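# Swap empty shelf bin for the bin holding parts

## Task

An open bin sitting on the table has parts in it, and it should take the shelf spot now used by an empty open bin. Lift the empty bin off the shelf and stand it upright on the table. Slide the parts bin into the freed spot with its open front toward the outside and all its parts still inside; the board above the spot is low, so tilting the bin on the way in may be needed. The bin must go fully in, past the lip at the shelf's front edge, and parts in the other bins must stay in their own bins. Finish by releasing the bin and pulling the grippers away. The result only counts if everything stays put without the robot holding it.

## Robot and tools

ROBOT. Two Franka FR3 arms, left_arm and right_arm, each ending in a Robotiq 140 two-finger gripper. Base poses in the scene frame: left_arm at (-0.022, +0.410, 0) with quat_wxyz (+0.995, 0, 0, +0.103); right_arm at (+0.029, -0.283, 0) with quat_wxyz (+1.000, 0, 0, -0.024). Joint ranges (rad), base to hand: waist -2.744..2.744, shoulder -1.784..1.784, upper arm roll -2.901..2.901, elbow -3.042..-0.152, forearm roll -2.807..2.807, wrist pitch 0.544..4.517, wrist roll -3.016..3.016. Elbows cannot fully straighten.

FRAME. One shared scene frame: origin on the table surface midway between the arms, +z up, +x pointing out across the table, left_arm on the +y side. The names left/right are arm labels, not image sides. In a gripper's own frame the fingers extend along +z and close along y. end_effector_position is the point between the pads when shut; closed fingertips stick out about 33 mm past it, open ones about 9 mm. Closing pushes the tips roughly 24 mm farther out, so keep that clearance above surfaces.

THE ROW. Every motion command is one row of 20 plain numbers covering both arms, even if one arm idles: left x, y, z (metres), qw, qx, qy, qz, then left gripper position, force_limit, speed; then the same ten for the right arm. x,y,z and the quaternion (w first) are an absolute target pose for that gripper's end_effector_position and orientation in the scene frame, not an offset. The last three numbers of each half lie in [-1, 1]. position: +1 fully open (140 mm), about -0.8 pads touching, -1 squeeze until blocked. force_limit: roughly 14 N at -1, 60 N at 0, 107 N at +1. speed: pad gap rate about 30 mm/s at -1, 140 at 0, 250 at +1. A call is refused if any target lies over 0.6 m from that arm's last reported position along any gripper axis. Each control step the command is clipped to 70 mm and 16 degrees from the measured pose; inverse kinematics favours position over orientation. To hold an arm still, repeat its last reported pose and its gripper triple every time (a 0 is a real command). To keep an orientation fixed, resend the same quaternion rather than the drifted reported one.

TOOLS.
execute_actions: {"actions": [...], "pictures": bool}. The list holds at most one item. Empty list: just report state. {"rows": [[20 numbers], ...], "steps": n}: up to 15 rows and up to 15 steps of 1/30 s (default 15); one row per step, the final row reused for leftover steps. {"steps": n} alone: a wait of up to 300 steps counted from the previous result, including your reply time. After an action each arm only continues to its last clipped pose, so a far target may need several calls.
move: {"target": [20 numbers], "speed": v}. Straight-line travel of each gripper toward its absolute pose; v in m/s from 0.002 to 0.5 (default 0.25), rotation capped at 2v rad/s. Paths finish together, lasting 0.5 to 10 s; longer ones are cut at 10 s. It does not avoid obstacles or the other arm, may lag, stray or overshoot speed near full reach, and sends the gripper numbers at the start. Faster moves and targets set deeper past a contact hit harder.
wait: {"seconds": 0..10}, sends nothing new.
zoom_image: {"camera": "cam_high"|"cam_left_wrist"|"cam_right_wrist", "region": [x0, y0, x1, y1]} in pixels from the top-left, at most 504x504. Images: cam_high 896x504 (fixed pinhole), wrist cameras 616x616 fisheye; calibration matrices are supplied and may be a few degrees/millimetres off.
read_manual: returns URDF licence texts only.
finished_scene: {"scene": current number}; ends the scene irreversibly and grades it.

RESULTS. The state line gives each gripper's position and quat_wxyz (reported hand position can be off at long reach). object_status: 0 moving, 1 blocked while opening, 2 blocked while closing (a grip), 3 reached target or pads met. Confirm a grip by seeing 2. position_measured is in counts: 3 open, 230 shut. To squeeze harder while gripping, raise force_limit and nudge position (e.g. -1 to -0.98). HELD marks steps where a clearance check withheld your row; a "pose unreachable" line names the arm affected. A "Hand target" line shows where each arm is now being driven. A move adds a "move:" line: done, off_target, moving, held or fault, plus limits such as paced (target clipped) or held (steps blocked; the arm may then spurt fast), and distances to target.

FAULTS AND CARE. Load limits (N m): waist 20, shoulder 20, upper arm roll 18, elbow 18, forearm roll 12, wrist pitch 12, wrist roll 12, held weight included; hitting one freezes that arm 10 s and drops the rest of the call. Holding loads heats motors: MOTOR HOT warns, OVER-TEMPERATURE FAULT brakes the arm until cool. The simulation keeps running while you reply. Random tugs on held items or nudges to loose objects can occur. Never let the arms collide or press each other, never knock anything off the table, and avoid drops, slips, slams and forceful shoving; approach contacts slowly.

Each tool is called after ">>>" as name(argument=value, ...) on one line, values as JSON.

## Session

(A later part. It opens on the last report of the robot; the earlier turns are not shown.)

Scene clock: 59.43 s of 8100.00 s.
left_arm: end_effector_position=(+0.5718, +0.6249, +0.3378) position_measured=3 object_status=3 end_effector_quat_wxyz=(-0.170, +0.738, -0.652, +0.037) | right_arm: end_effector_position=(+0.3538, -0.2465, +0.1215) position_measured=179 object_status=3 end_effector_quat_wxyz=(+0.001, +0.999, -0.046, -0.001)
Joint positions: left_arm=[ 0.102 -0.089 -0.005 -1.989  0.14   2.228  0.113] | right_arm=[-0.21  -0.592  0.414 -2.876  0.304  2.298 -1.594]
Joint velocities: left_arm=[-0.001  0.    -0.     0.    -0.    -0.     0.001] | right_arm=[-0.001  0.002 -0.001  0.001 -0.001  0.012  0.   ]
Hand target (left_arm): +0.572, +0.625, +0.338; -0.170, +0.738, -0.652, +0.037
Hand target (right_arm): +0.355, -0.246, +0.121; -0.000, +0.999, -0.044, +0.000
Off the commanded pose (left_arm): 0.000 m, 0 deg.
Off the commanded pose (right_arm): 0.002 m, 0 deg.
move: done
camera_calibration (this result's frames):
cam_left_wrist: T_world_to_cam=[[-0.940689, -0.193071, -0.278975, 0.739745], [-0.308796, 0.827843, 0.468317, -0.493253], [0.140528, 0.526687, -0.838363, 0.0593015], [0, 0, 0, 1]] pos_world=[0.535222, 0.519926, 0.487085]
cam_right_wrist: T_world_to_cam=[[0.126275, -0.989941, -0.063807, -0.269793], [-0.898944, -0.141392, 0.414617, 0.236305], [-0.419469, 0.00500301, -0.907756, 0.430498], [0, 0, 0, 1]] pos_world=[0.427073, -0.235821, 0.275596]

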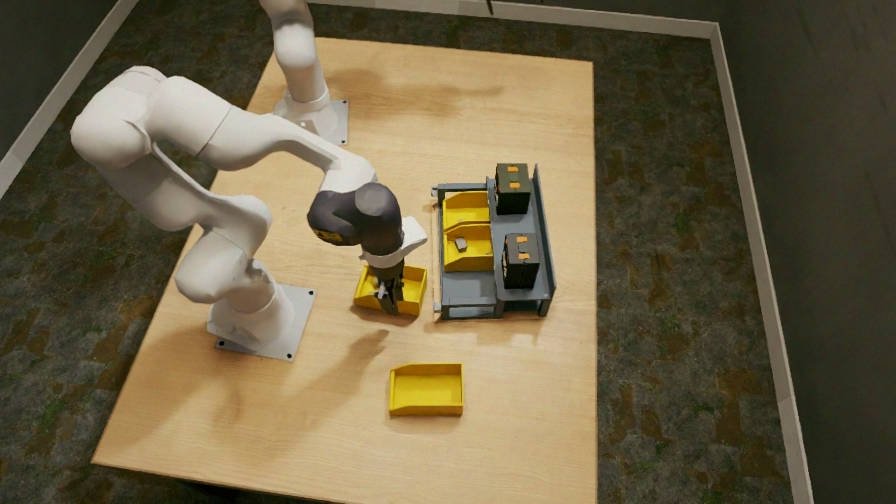

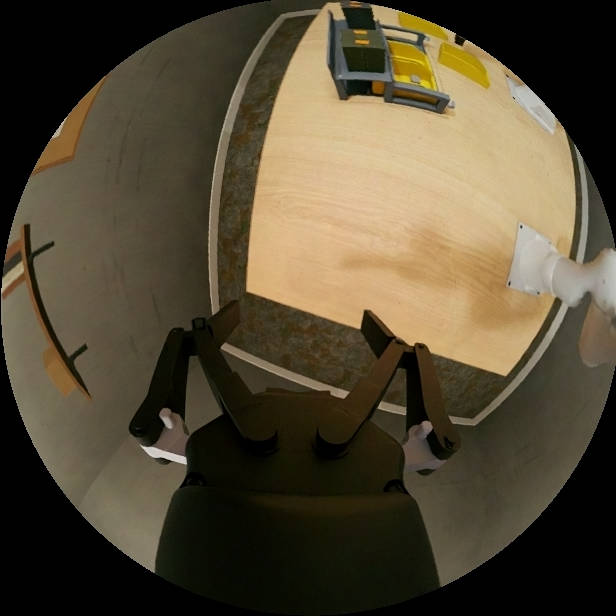

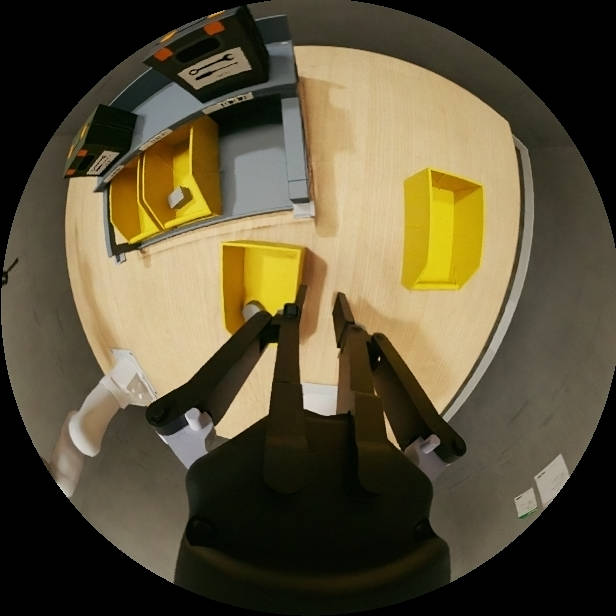

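>>> move(target=[0.5718,0.6249,0.3378,-0.17,0.738,-0.652,0.037,1,0,0,0.368,-0.227,0.115,0,0.999,-0.044,0,-0.4,0,0], speed=0.1)

>>> move(target=[0.5718,0.6249,0.3378,-0.17,0.738,-0.652,0.037,1,0,0,0.368,-0.227,0.065,0,0.999,-0.044,0,-0.4,0,0], speed=0.06)

>>> move(target=[0.5718,0.6249,0.3378,-0.17,0.738,-0.652,0.037,1,0,0,0.368,-0.227,0.065,0,0.999,-0.044,0,-1,0.6,-0.6], speed=0.06)

Scene clock: 61.40 s of 8100.00 s.
left_arm: end_effector_position=(+0.5718, +0.6249, +0.3378) position_measured=3 object_status=3 end_effector_quat_wxyz=(-0.170, +0.738, -0.652, +0.037) | right_arm: end_effector_position=(+0.3655, -0.2275, +0.1150) position_measured=179 object_status=3 end_effector_quat_wxyz=(+0.001, +0.999, -0.038, -0.002)
Joint positions: left_arm=[ 0.102 -0.089 -0.005 -1.989  0.14   2.228  0.113] | right_arm=[-0.209 -0.526  0.466 -2.84   0.314  2.332 -1.564]
Joint velocities: left_arm=[-0.001 -0.     0.    -0.    -0.001 -0.     0.002] | right_arm=[-0.003  0.     0.005  0.     0.002  0.01   0.017]
Hand target (left_arm): +0.572, +0.625, +0.338; -0.170, +0.738, -0.652, +0.037
Hand target (right_arm): +0.367, -0.227, +0.115; +0.000, +0.999, -0.044, +0.000
Off the commanded pose (left_arm): 0.000 m, 0 deg.
Off the commanded pose (right_arm): 0.003 m, 1 deg.
move: done
camera_calibration (this result's frames):
cam_left_wrist: T_world_to_cam=[[-0.940689, -0.193071, -0.278975, 0.739745], [-0.308796, 0.827843, 0.468317, -0.493253], [0.140528, 0.526687, -0.838363, 0.0593015], [0, 0, 0, 1]] pos_world=[0.535222, 0.519926, 0.487085]
cam_right_wrist: T_world_to_cam=[[0.142474, -0.987817, -0.0626037, -0.258394], [-0.895584, -0.155587, 0.416801, 0.247539], [-0.421463, -0.00331664, -0.906839, 0.428115], [0, 0, 0, 1]] pos_world=[0.438941, -0.215312, 0.268881]

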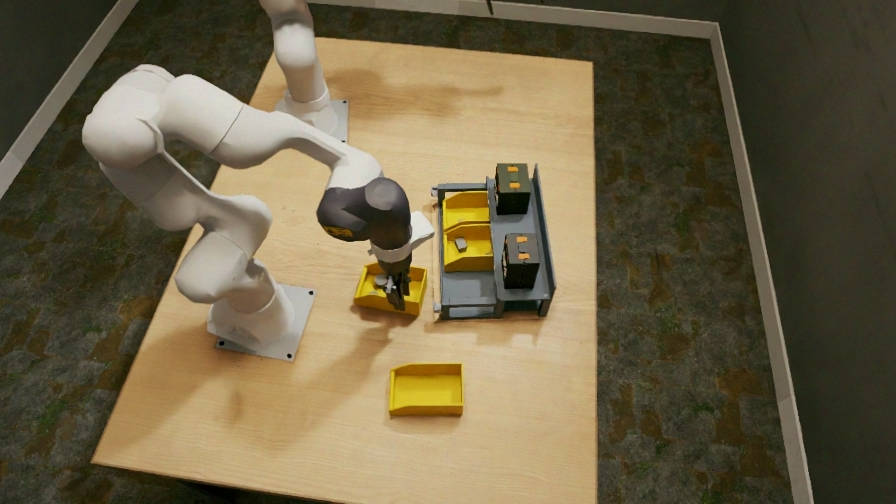

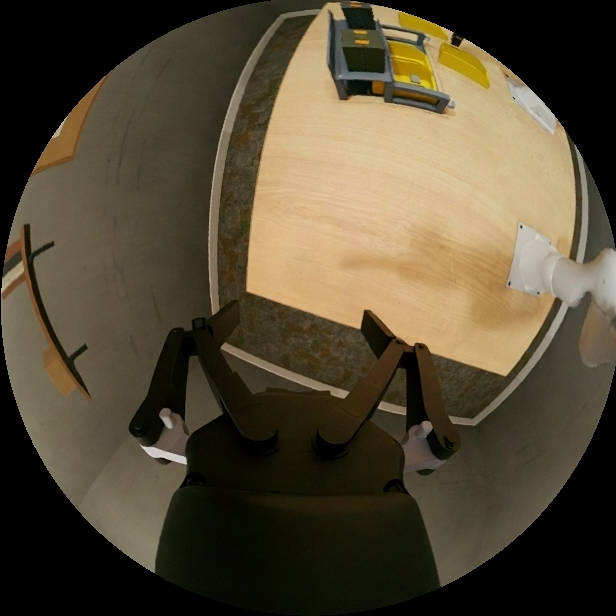

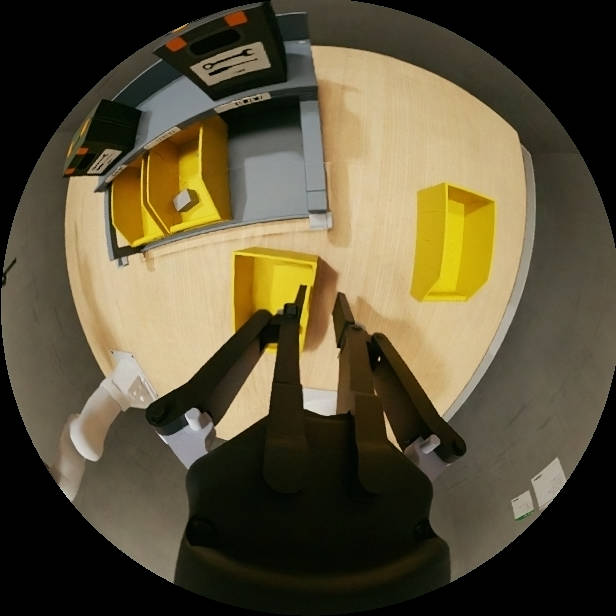

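Scene clock: 62.77 s of 8100.00 s.
left_arm: end_effector_position=(+0.5718, +0.6249, +0.3378) position_measured=3 object_status=3 end_effector_quat_wxyz=(-0.170, +0.738, -0.652, +0.037) | right_arm: end_effector_position=(+0.3667, -0.2267, +0.0664) position_measured=179 object_status=3 end_effector_quat_wxyz=(-0.000, +0.999, -0.040, -0.001)
Joint positions: left_arm=[ 0.102 -0.089 -0.005 -1.989  0.14   2.228  0.113] | right_arm=[-0.23  -0.376  0.51  -2.882  0.316  2.523 -1.55 ]
Joint velocities: left_arm=[ 0.001 -0.001 -0.    -0.     0.001  0.001  0.001] | right_arm=[-0.002 -0.001  0.     0.001  0.     0.014  0.005]
Hand target (left_arm): +0.572, +0.625, +0.338; -0.170, +0.738, -0.652, +0.037
Hand target (right_arm): +0.368, -0.227, +0.066; -0.000, +0.999, -0.043, +0.000
Off the commanded pose (left_arm): 0.000 m, 0 deg.
Off the commanded pose (right_arm): 0.002 m, 0 deg.
move: done
camera_calibration (this result's frames):
cam_left_wrist: T_world_to_cam=[[-0.940689, -0.193071, -0.278974, 0.739745], [-0.308796, 0.827843, 0.468317, -0.493253], [0.140528, 0.526687, -0.838363, 0.0593016], [0, 0, 0, 1]] pos_world=[0.535222, 0.519926, 0.487085]
cam_right_wrist: T_world_to_cam=[[0.137725, -0.988305, -0.0654539, -0.259041], [-0.89696, -0.152479, 0.414985, 0.270274], [-0.420112, 0.00155588, -0.907471, 0.385188], [0, 0, 0, 1]] pos_world=[0.439923, -0.215399, 0.220432]

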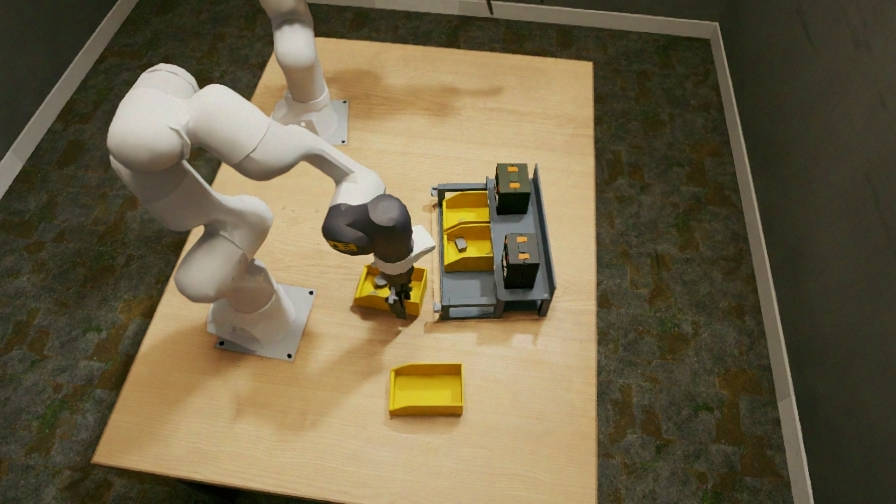

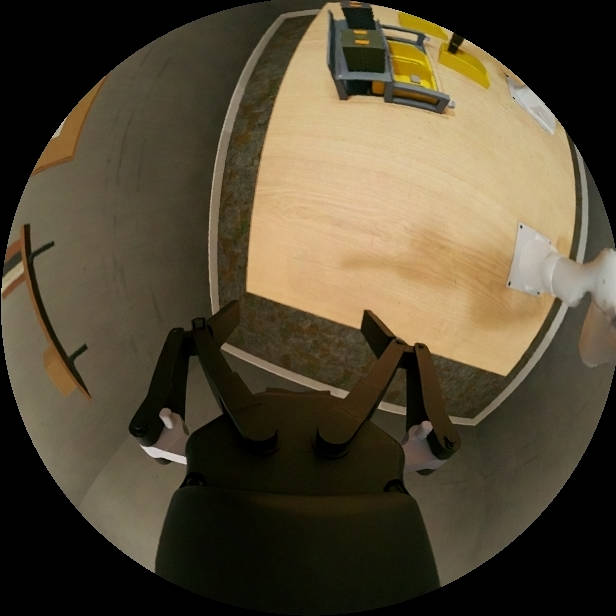

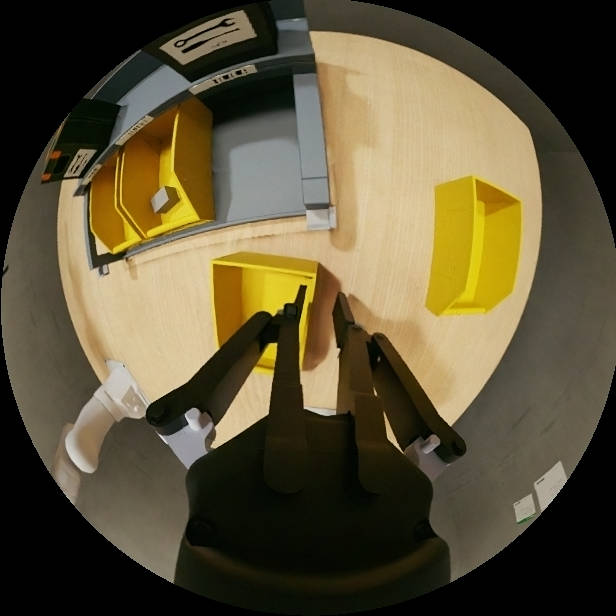

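Scene clock: 63.47 s of 8100.00 s.
left_arm: end_effector_position=(+0.5718, +0.6249, +0.3378) position_measured=3 object_status=3 end_effector_quat_wxyz=(-0.170, +0.738, -0.652, +0.037) | right_arm: end_effector_position=(+0.3671, -0.2266, +0.0659) position_measured=231 object_status=3 end_effector_quat_wxyz=(+0.000, +0.999, -0.041, -0.001)
Joint positions: left_arm=[ 0.102 -0.089 -0.005 -1.989  0.14   2.228  0.113] | right_arm=[-0.231 -0.374  0.512 -2.881  0.316  2.526 -1.548]
Joint velocities: left_arm=[-0.    -0.     0.    -0.001 -0.001 -0.    -0.002] | right_arm=[-0.001  0.     0.002 -0.     0.001 -0.001  0.   ]
Hand target (left_arm): +0.572, +0.625, +0.338; -0.170, +0.738, -0.652, +0.037
Hand target (right_arm): +0.368, -0.227, +0.065; -0.000, +0.999, -0.044, -0.000
Off the commanded pose (left_arm): 0.000 m, 0 deg.
Off the commanded pose (right_arm): 0.001 m, 0 deg.
move: done
camera_calibration (this result's frames):
cam_left_wrist: T_world_to_cam=[[-0.940689, -0.193071, -0.278974, 0.739745], [-0.308796, 0.827843, 0.468317, -0.493253], [0.140528, 0.526687, -0.838363, 0.0593015], [0, 0, 0, 1]] pos_world=[0.535222, 0.519926, 0.487085]
cam_right_wrist: T_world_to_cam=[[0.136011, -0.988569, -0.0650496, -0.258431], [-0.897577, -0.150752, 0.414283, 0.271572], [-0.419353, 0.00204015, -0.907821, 0.384822], [0, 0, 0, 1]] pos_world=[0.440282, -0.215322, 0.220031]

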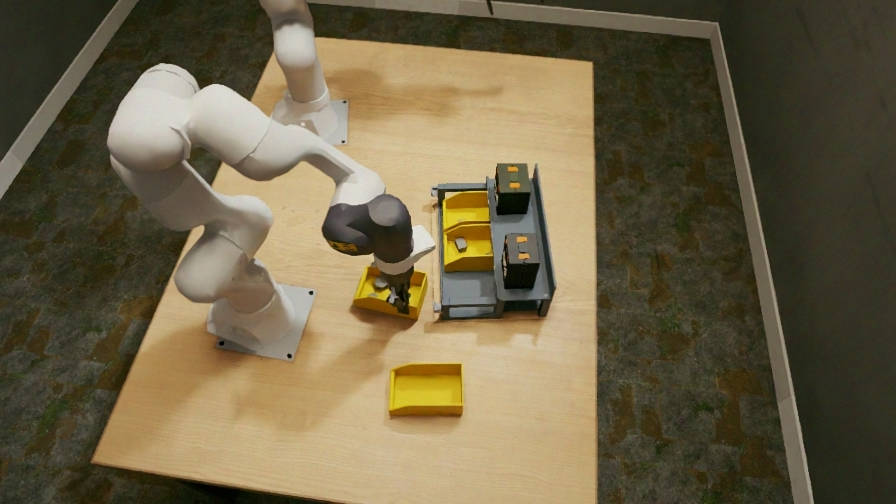

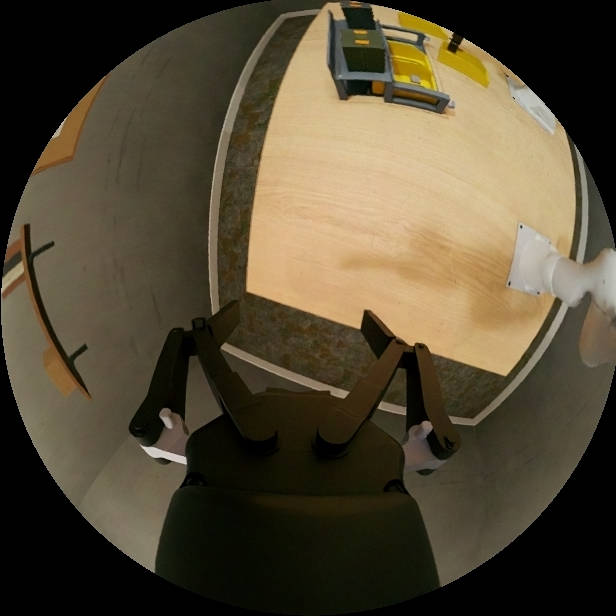

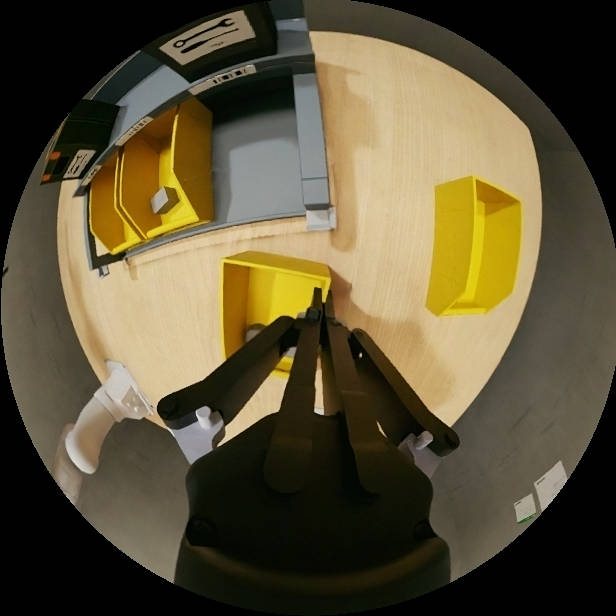

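>>> move(target=[0.5718,0.6249,0.3378,-0.17,0.738,-0.652,0.037,1,0,0,0.375,-0.36,0.08,0,0.999,-0.044,0,-1,0.6,-0.6], speed=0.07)

>>> move(target=[0.5718,0.6249,0.3378,-0.17,0.738,-0.652,0.037,1,0,0,0.49,-0.365,0.08,0,1,0,0,-1,0.6,-0.6], speed=0.07)

Scene clock: 67.03 s of 8100.00 s.
left_arm: end_effector_position=(+0.5718, +0.6249, +0.3378) position_measured=3 object_status=3 end_effector_quat_wxyz=(-0.170, +0.738, -0.652, +0.037) | right_arm: end_effector_position=(+0.3777, -0.3546, +0.0799) position_measured=231 object_status=3 end_effector_quat_wxyz=(-0.005, +0.999, -0.052, +0.001)
Joint positions: left_arm=[ 0.102 -0.089 -0.005 -1.989  0.14   2.228  0.113] | right_arm=[-0.365 -0.343  0.229 -2.84   0.144  2.5   -1.781]
Joint velocities: left_arm=[-0.001  0.001  0.    -0.001  0.     0.     0.   ] | right_arm=[ 0.002  0.001 -0.007  0.    -0.005 -0.002 -0.034]
Hand target (left_arm): +0.572, +0.625, +0.338; -0.170, +0.738, -0.652, +0.037
Hand target (right_arm): +0.378, -0.355, +0.081; -0.004, +0.999, -0.043, -0.000
Off the commanded pose (left_arm): 0.000 m, 0 deg.
Off the commanded pose (right_arm): 0.006 m, 1 deg.
move: off_target (right_arm)
camera_calibration (this result's frames):
cam_left_wrist: T_world_to_cam=[[-0.940689, -0.193071, -0.278975, 0.739745], [-0.308796, 0.827843, 0.468317, -0.493253], [0.140528, 0.526687, -0.838363, 0.0593015], [0, 0, 0, 1]] pos_world=[0.535222, 0.519926, 0.487085]
cam_right_wrist: T_world_to_cam=[[0.115268, -0.990594, -0.0737305, -0.377733], [-0.902068, -0.135467, 0.409784, 0.263478], [-0.415918, 0.0192749, -0.909198, 0.407187], [0, 0, 0, 1]] pos_world=[0.450572, -0.346336, 0.234394]

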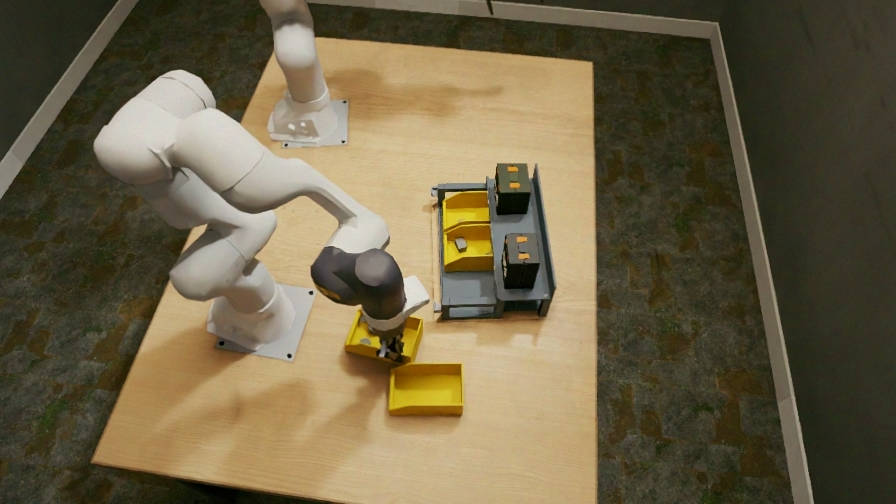

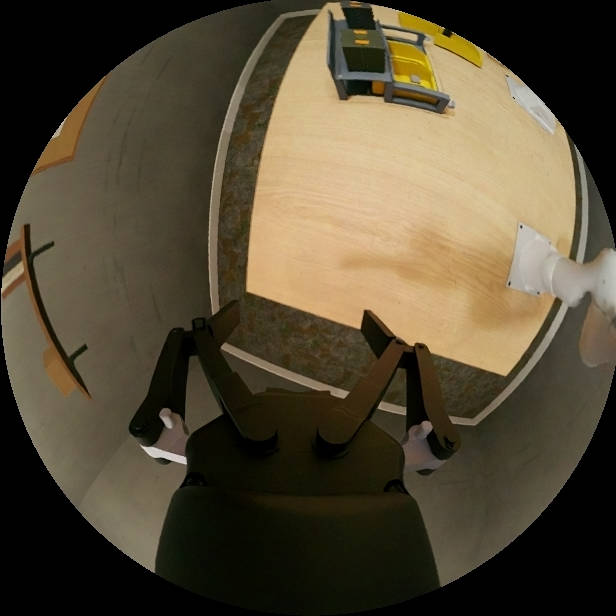

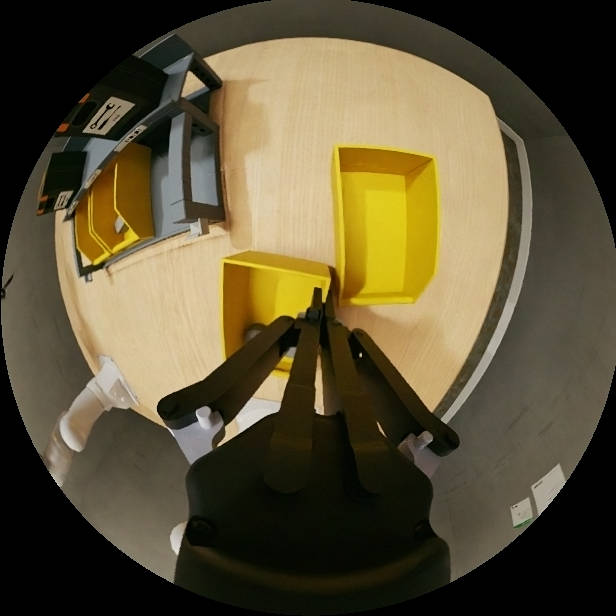

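Scene clock: 68.97 s of 8100.00 s.
left_arm: end_effector_position=(+0.5718, +0.6249, +0.3378) position_measured=3 object_status=3 end_effector_quat_wxyz=(-0.170, +0.738, -0.652, +0.037) | right_arm: end_effector_position=(+0.4901, -0.3615, +0.0805) position_measured=231 object_status=3 end_effector_quat_wxyz=(-0.002, +1.000, +0.001, +0.002)
Joint positions: left_arm=[ 0.102 -0.089 -0.005 -1.989  0.14   2.228  0.113] | right_arm=[-0.379 -0.017  0.256 -2.494  0.015  2.479 -1.757]
Joint velocities: left_arm=[-0.001 -0.002 -0.001 -0.    -0.001  0.    -0.001] | right_arm=[-0.     0.003  0.001  0.009 -0.009 -0.01   0.008]
Hand target (left_arm): +0.572, +0.625, +0.338; -0.170, +0.738, -0.652, +0.037
Hand target (right_arm): +0.491, -0.361, +0.081; -0.001, +1.000, +0.001, +0.001
Off the commanded pose (left_arm): 0.000 m, 0 deg.
Off the commanded pose (right_arm): 0.004 m, 0 deg.
move: off_target (right_arm)
camera_calibration (this result's frames):
cam_left_wrist: T_world_to_cam=[[-0.94069, -0.193071, -0.278974, 0.739745], [-0.308796, 0.827843, 0.468317, -0.493253], [0.140528, 0.526687, -0.838363, 0.0593016], [0, 0, 0, 1]] pos_world=[0.535222, 0.519926, 0.487085]
cam_right_wrist: T_world_to_cam=[[0.219451, -0.973202, -0.0686923, -0.44263], [-0.88362, -0.228111, 0.408879, 0.321194], [-0.413591, -0.0290311, -0.91, 0.436051], [0, 0, 0, 1]] pos_world=[0.561296, -0.344842, 0.235071]

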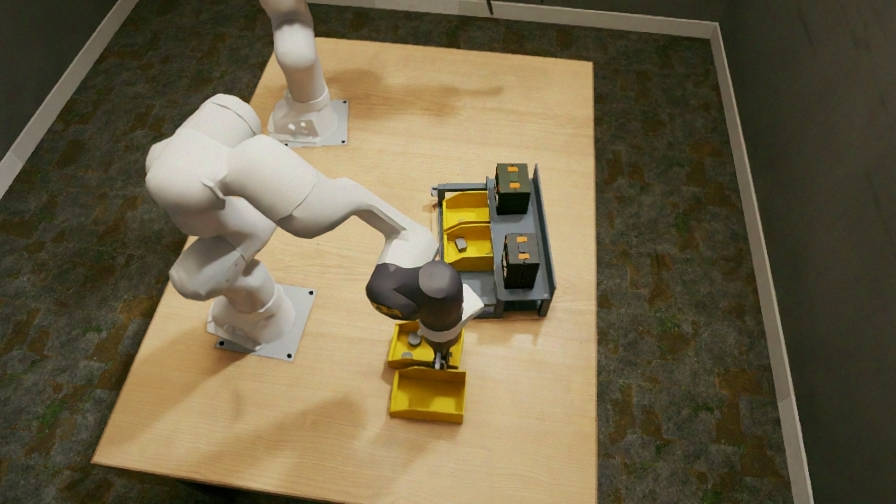

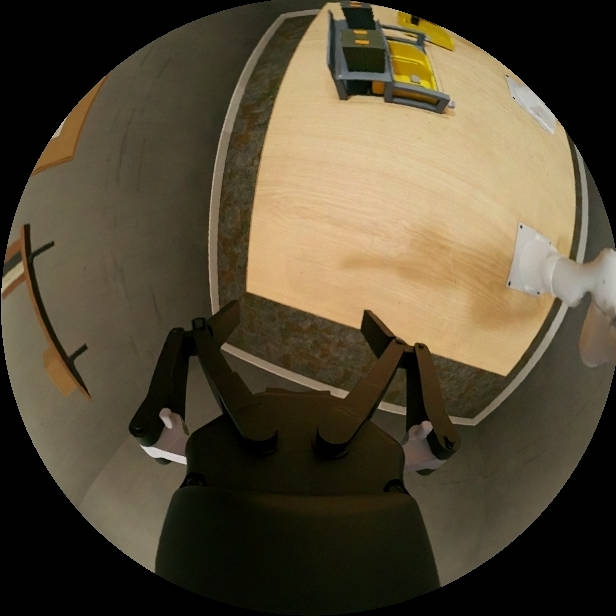

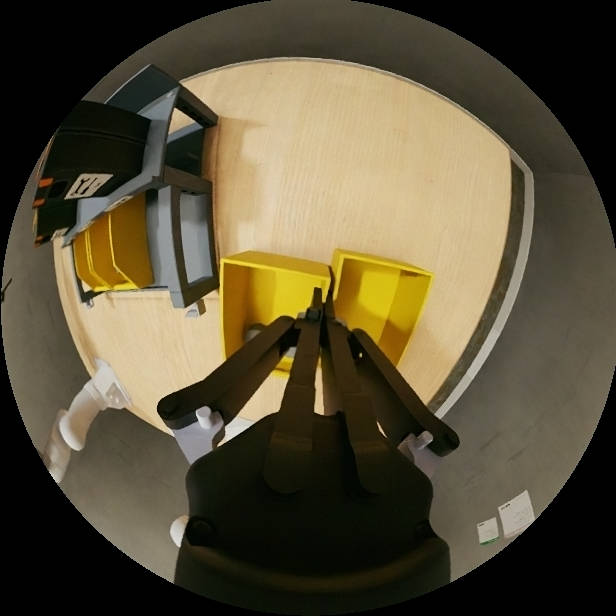

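>>> move(target=[0.5718,0.6249,0.3378,-0.17,0.738,-0.652,0.037,1,0,0,0.49,-0.345,0.067,0,1,0,0,-1,0.6,-0.6], speed=0.04)

>>> move(target=[0.5718,0.6249,0.3378,-0.17,0.738,-0.652,0.037,1,0,0,0.49,-0.345,0.067,0,1,0,0,-0.65,0,-0.3])

>>> move(target=[0.5718,0.6249,0.3378,-0.17,0.738,-0.652,0.037,1,0,0,0.48,-0.345,0.16,0,1,0,0,-0.65,0,-0.3], speed=0.15)

>>> move(target=[0.5718,0.6249,0.3378,-0.17,0.738,-0.652,0.037,1,0,0,0.37,-0.31,0.12,0,0.707,-0.707,0,-0.45,0,0], speed=0.2)

>>> zoom_image(camera="cam_right_wrist", region=[200,200,440,400])

Scene clock: 70.83 s of 8100.00 s.
left_arm: end_effector_position=(+0.5718, +0.6249, +0.3378) position_measured=3 object_status=3 end_effector_quat_wxyz=(-0.170, +0.738, -0.652, +0.037) | right_arm: end_effector_position=(+0.4885, -0.3468, +0.0682) position_measured=231 object_status=3 end_effector_quat_wxyz=(-0.001, +1.000, +0.004, -0.001)
Joint positions: left_arm=[ 0.102 -0.089 -0.005 -1.989  0.14   2.228  0.113] | right_arm=[-0.364  0.005  0.273 -2.507 -0.001  2.509 -1.717]
Joint velocities: left_arm=[ 0.001 -0.     0.001 -0.001 -0.     0.     0.002] | right_arm=[-0.002  0.002  0.003 -0.002 -0.005  0.005  0.029]
Hand target (left_arm): +0.572, +0.625, +0.338; -0.170, +0.738, -0.652, +0.037
Hand target (right_arm): +0.489, -0.345, +0.067; +0.000, +1.000, -0.000, -0.000
Off the commanded pose (left_arm): 0.000 m, 0 deg.
Off the commanded pose (right_arm): 0.003 m, 0 deg.
move: done
camera_calibration (this result's frames):
cam_left_wrist: T_world_to_cam=[[-0.940689, -0.193071, -0.278974, 0.739745], [-0.308796, 0.827843, 0.468317, -0.493253], [0.140528, 0.526687, -0.838363, 0.0593016], [0, 0, 0, 1]] pos_world=[0.535222, 0.519926, 0.487085]
cam_right_wrist: T_world_to_cam=[[0.223912, -0.972335, -0.0665512, -0.430894], [-0.88012, -0.231062, 0.414728, 0.325055], [-0.418632, -0.0342895, -0.907508, 0.425107], [0, 0, 0, 1]] pos_world=[0.560533, -0.329289, 0.222303]

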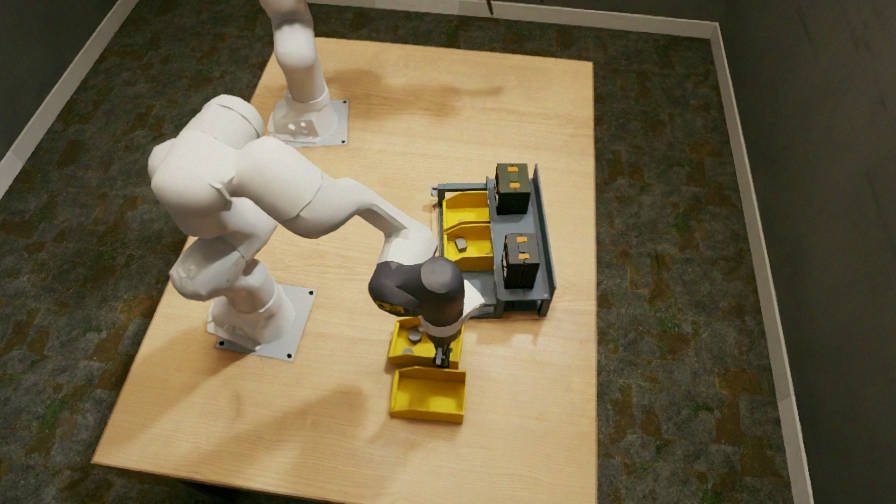

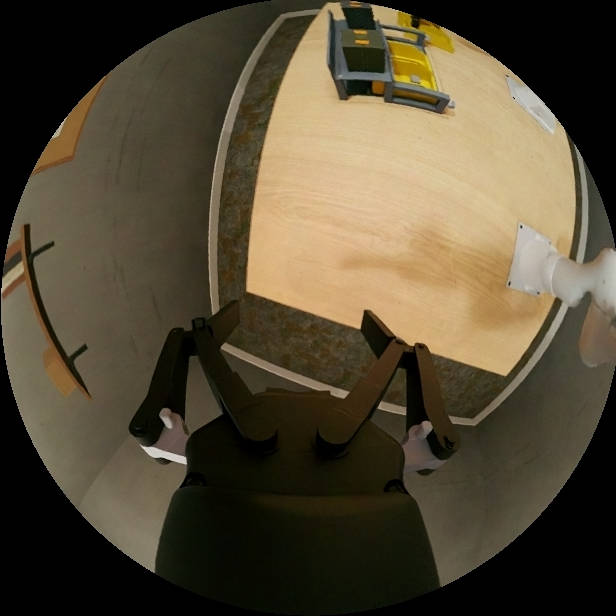

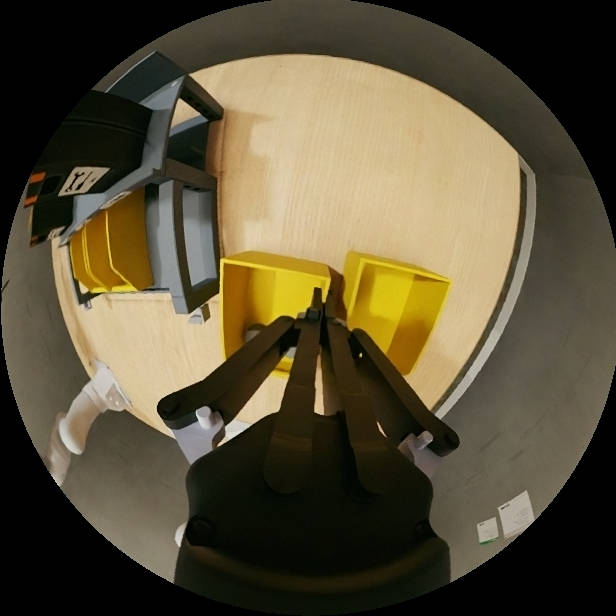

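Scene clock: 71.53 s of 8100.00 s.
left_arm: end_effector_position=(+0.5718, +0.6249, +0.3378) position_measured=3 object_status=3 end_effector_quat_wxyz=(-0.170, +0.738, -0.652, +0.037) | right_arm: end_effector_position=(+0.4890, -0.3463, +0.0677) position_measured=211 object_status=3 end_effector_quat_wxyz=(-0.001, +1.000, +0.000, -0.001)
Joint positions: left_arm=[ 0.102 -0.089 -0.005 -1.989  0.14   2.228  0.113] | right_arm=[-0.364  0.006  0.274 -2.507 -0.001  2.511 -1.709]
Joint velocities: left_arm=[ 0.001 -0.     0.001 -0.001 -0.001 -0.    -0.002] | right_arm=[ 0.001  0.     0.001 -0.001 -0.001  0.002  0.01 ]
Hand target (left_arm): +0.572, +0.625, +0.338; -0.170, +0.738, -0.652, +0.037
Hand target (right_arm): +0.490, -0.345, +0.067; +0.000, +1.000, +0.000, -0.000
Off the commanded pose (left_arm): 0.000 m, 0 deg.
Off the commanded pose (right_arm): 0.002 m, 0 deg.
move: done
camera_calibration (this result's frames):
cam_left_wrist: T_world_to_cam=[[-0.940689, -0.193071, -0.278974, 0.739745], [-0.308796, 0.827843, 0.468317, -0.493253], [0.140528, 0.526687, -0.838363, 0.0593016], [0, 0, 0, 1]] pos_world=[0.535222, 0.519926, 0.487085]
cam_right_wrist: T_world_to_cam=[[0.217273, -0.973842, -0.0665176, -0.427773], [-0.882098, -0.22507, 0.41382, 0.328911], [-0.417966, -0.0312368, -0.907926, 0.425618], [0, 0, 0, 1]] pos_world=[0.560969, -0.329261, 0.221865]

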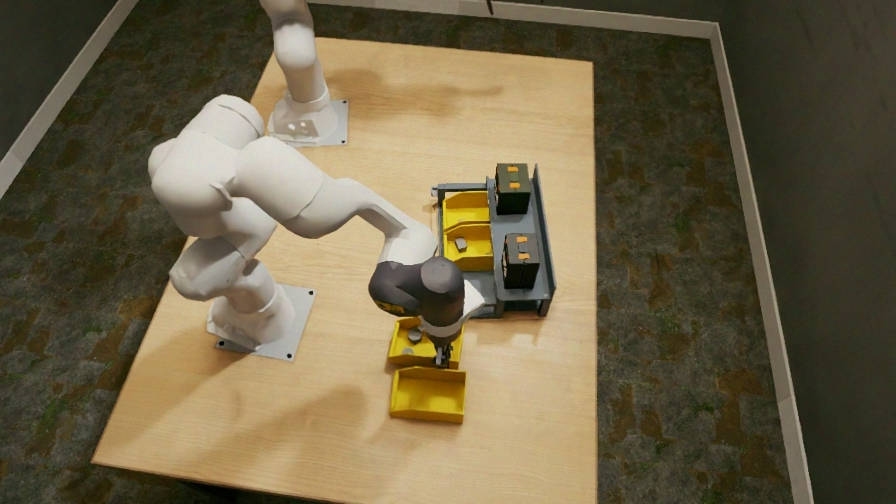

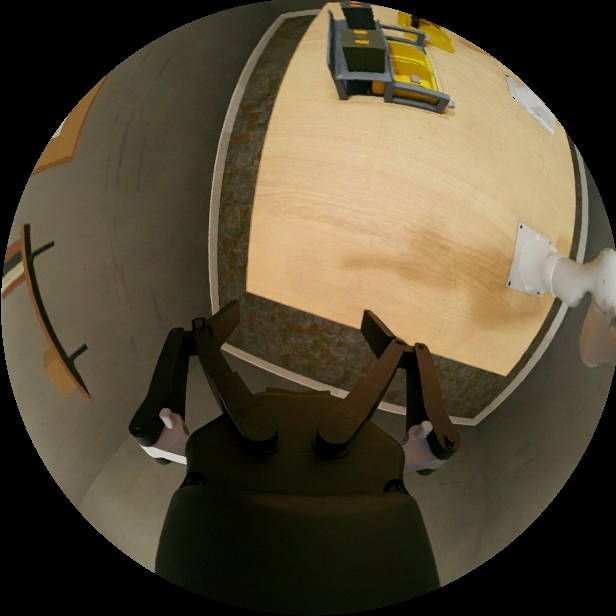

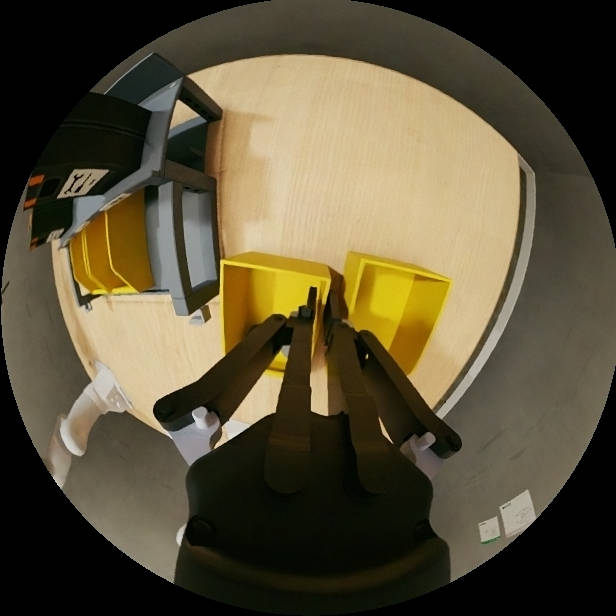

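Scene clock: 72.83 s of 8100.00 s.
left_arm: end_effector_position=(+0.5718, +0.6249, +0.3378) position_measured=3 object_status=3 end_effector_quat_wxyz=(-0.170, +0.738, -0.652, +0.037) | right_arm: end_effector_position=(+0.4812, -0.3464, +0.1583) position_measured=211 object_status=3 end_effector_quat_wxyz=(+0.002, +1.000, -0.002, +0.001)
Joint positions: left_arm=[ 0.102 -0.089 -0.005 -1.989  0.14   2.228  0.113] | right_arm=[-0.36  -0.202  0.267 -2.459  0.064  2.267 -1.753]
Joint velocities: left_arm=[-0.001 -0.002  0.002 -0.001  0.001  0.001 -0.001] | right_arm=[ 0.001 -0.001  0.     0.002  0.001 -0.01  -0.008]
Hand target (left_arm): +0.572, +0.625, +0.338; -0.170, +0.738, -0.652, +0.037
Hand target (right_arm): +0.480, -0.345, +0.159; +0.001, +1.000, -0.000, -0.000
Off the commanded pose (left_arm): 0.000 m, 0 deg.
Off the commanded pose (right_arm): 0.002 m, 0 deg.
move: done
camera_calibration (this result's frames):
cam_left_wrist: T_world_to_cam=[[-0.94069, -0.193071, -0.278974, 0.739745], [-0.308796, 0.827843, 0.468317, -0.493253], [0.140528, 0.526687, -0.838363, 0.0593016], [0, 0, 0, 1]] pos_world=[0.535222, 0.519926, 0.487085]
cam_right_wrist: T_world_to_cam=[[0.2124, -0.975331, -0.0601234, -0.419324], [-0.88489, -0.218077, 0.411598, 0.288655], [-0.414556, -0.0342207, -0.90938, 0.502169], [0, 0, 0, 1]] pos_world=[0.552669, -0.328847, 0.312642]

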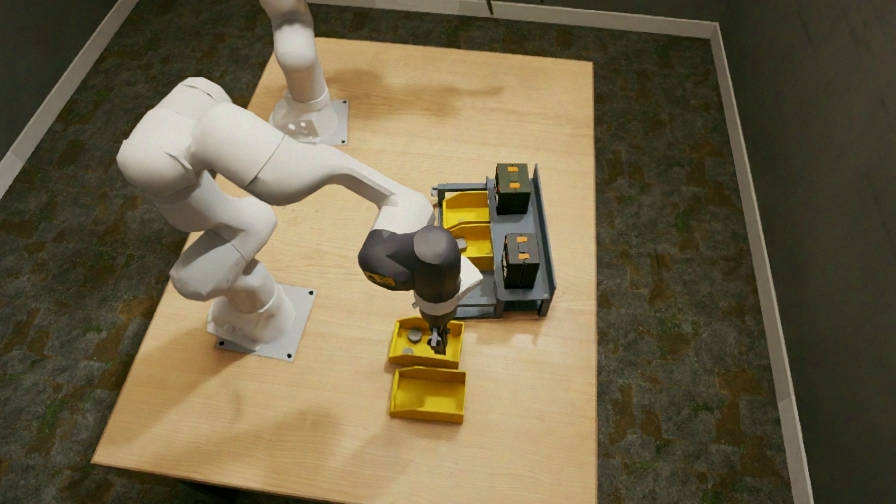

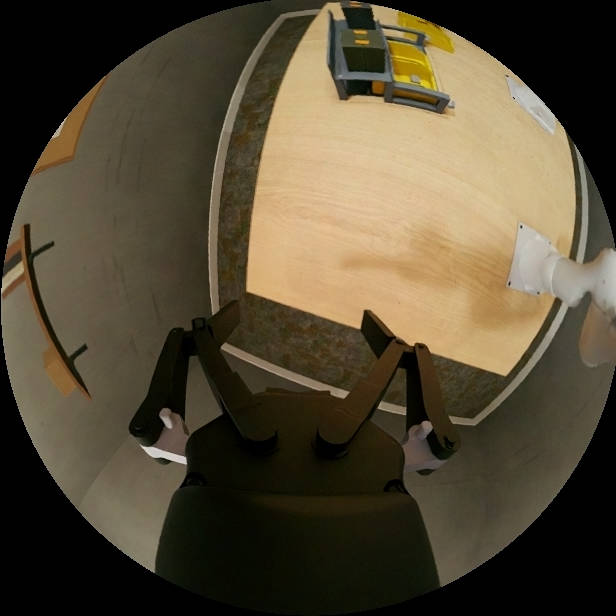

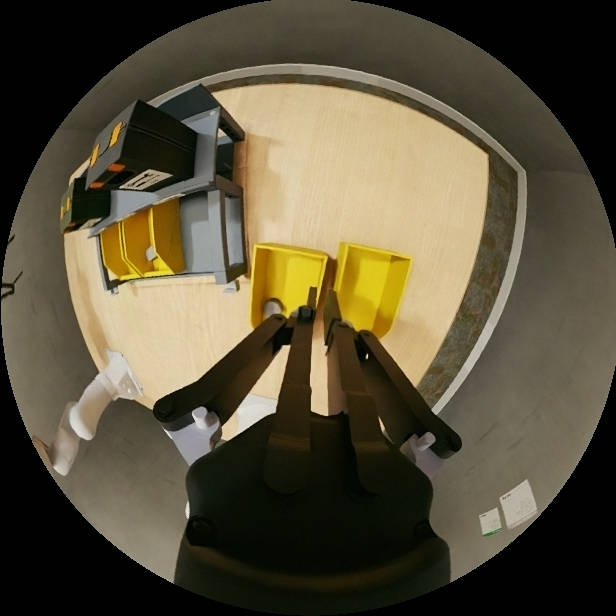

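Scene clock: 77.50 s of 8100.00 s.
left_arm: end_effector_position=(+0.5718, +0.6249, +0.3378) position_measured=3 object_status=3 end_effector_quat_wxyz=(-0.170, +0.738, -0.652, +0.037) | right_arm: end_effector_position=(+0.3691, -0.3167, +0.1172) position_measured=186 object_status=3 end_effector_quat_wxyz=(+0.003, +0.710, -0.704, +0.001)
Joint positions: left_arm=[ 0.102 -0.089 -0.005 -1.989  0.14   2.228  0.113] | right_arm=[-0.731 -0.625  0.748 -2.821  0.533  2.259 -0.502]
Joint velocities: left_arm=[ 0.001  0.     0.    -0.     0.001  0.001  0.001] | right_arm=[-0.001  0.001 -0.     0.     0.    -0.002  0.029]
Hand target (left_arm): +0.572, +0.625, +0.338; -0.170, +0.738, -0.652, +0.037
Hand target (right_arm): +0.368, -0.316, +0.117; +0.003, +0.704, -0.710, -0.000
Off the commanded pose (left_arm): 0.000 m, 0 deg.
Off the commanded pose (right_arm): 0.007 m, 1 deg.
move: off_target (right_arm)
camera_calibration (this result's frames):
cam_left_wrist: T_world_to_cam=[[-0.94069, -0.193071, -0.278974, 0.739745], [-0.308796, 0.827843, 0.468317, -0.493253], [0.140528, 0.526687, -0.838363, 0.0593015], [0, 0, 0, 1]] pos_world=[0.535222, 0.519926, 0.487085]
cam_right_wrist: T_world_to_cam=[[-0.97249, -0.224645, -0.0616275, 0.306175], [-0.229942, 0.883403, 0.40832, 0.320321], [-0.0372852, 0.411258, -0.910756, 0.421314], [0, 0, 0, 1]] pos_world=[0.387116, -0.387461, 0.27179]

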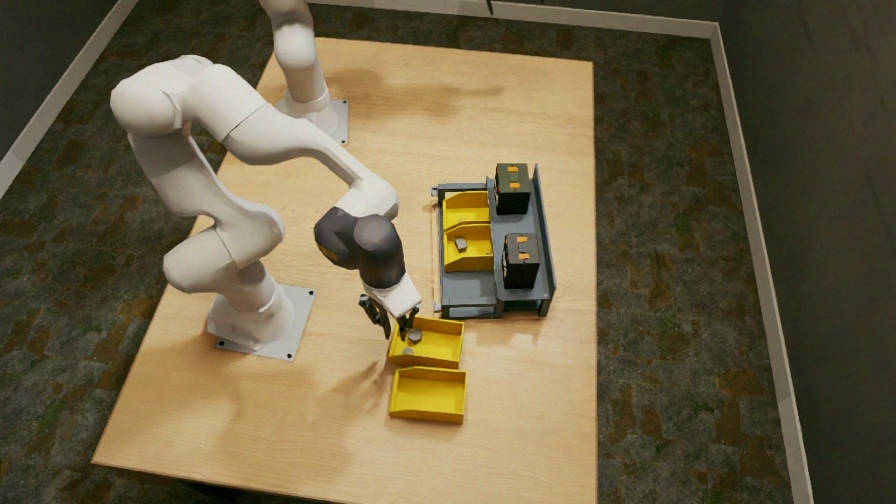

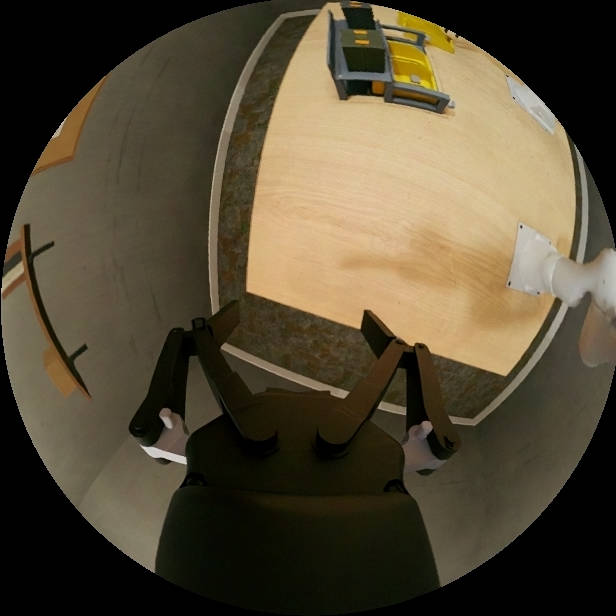

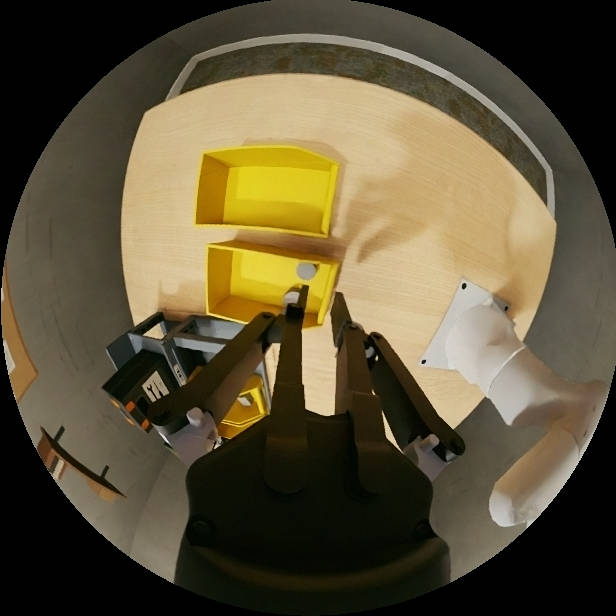

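Region (200, 200, 440, 400) of cam_right_wrist's 616x616 image, scaled by 2.100, with more detail than that image has.

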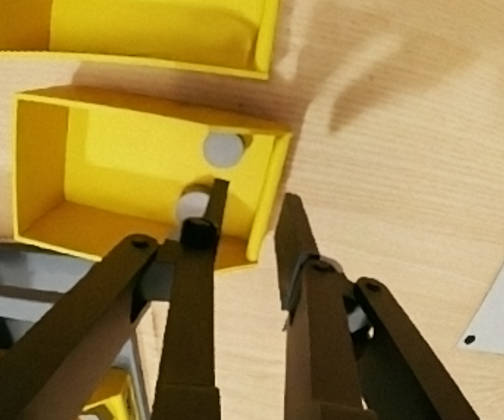

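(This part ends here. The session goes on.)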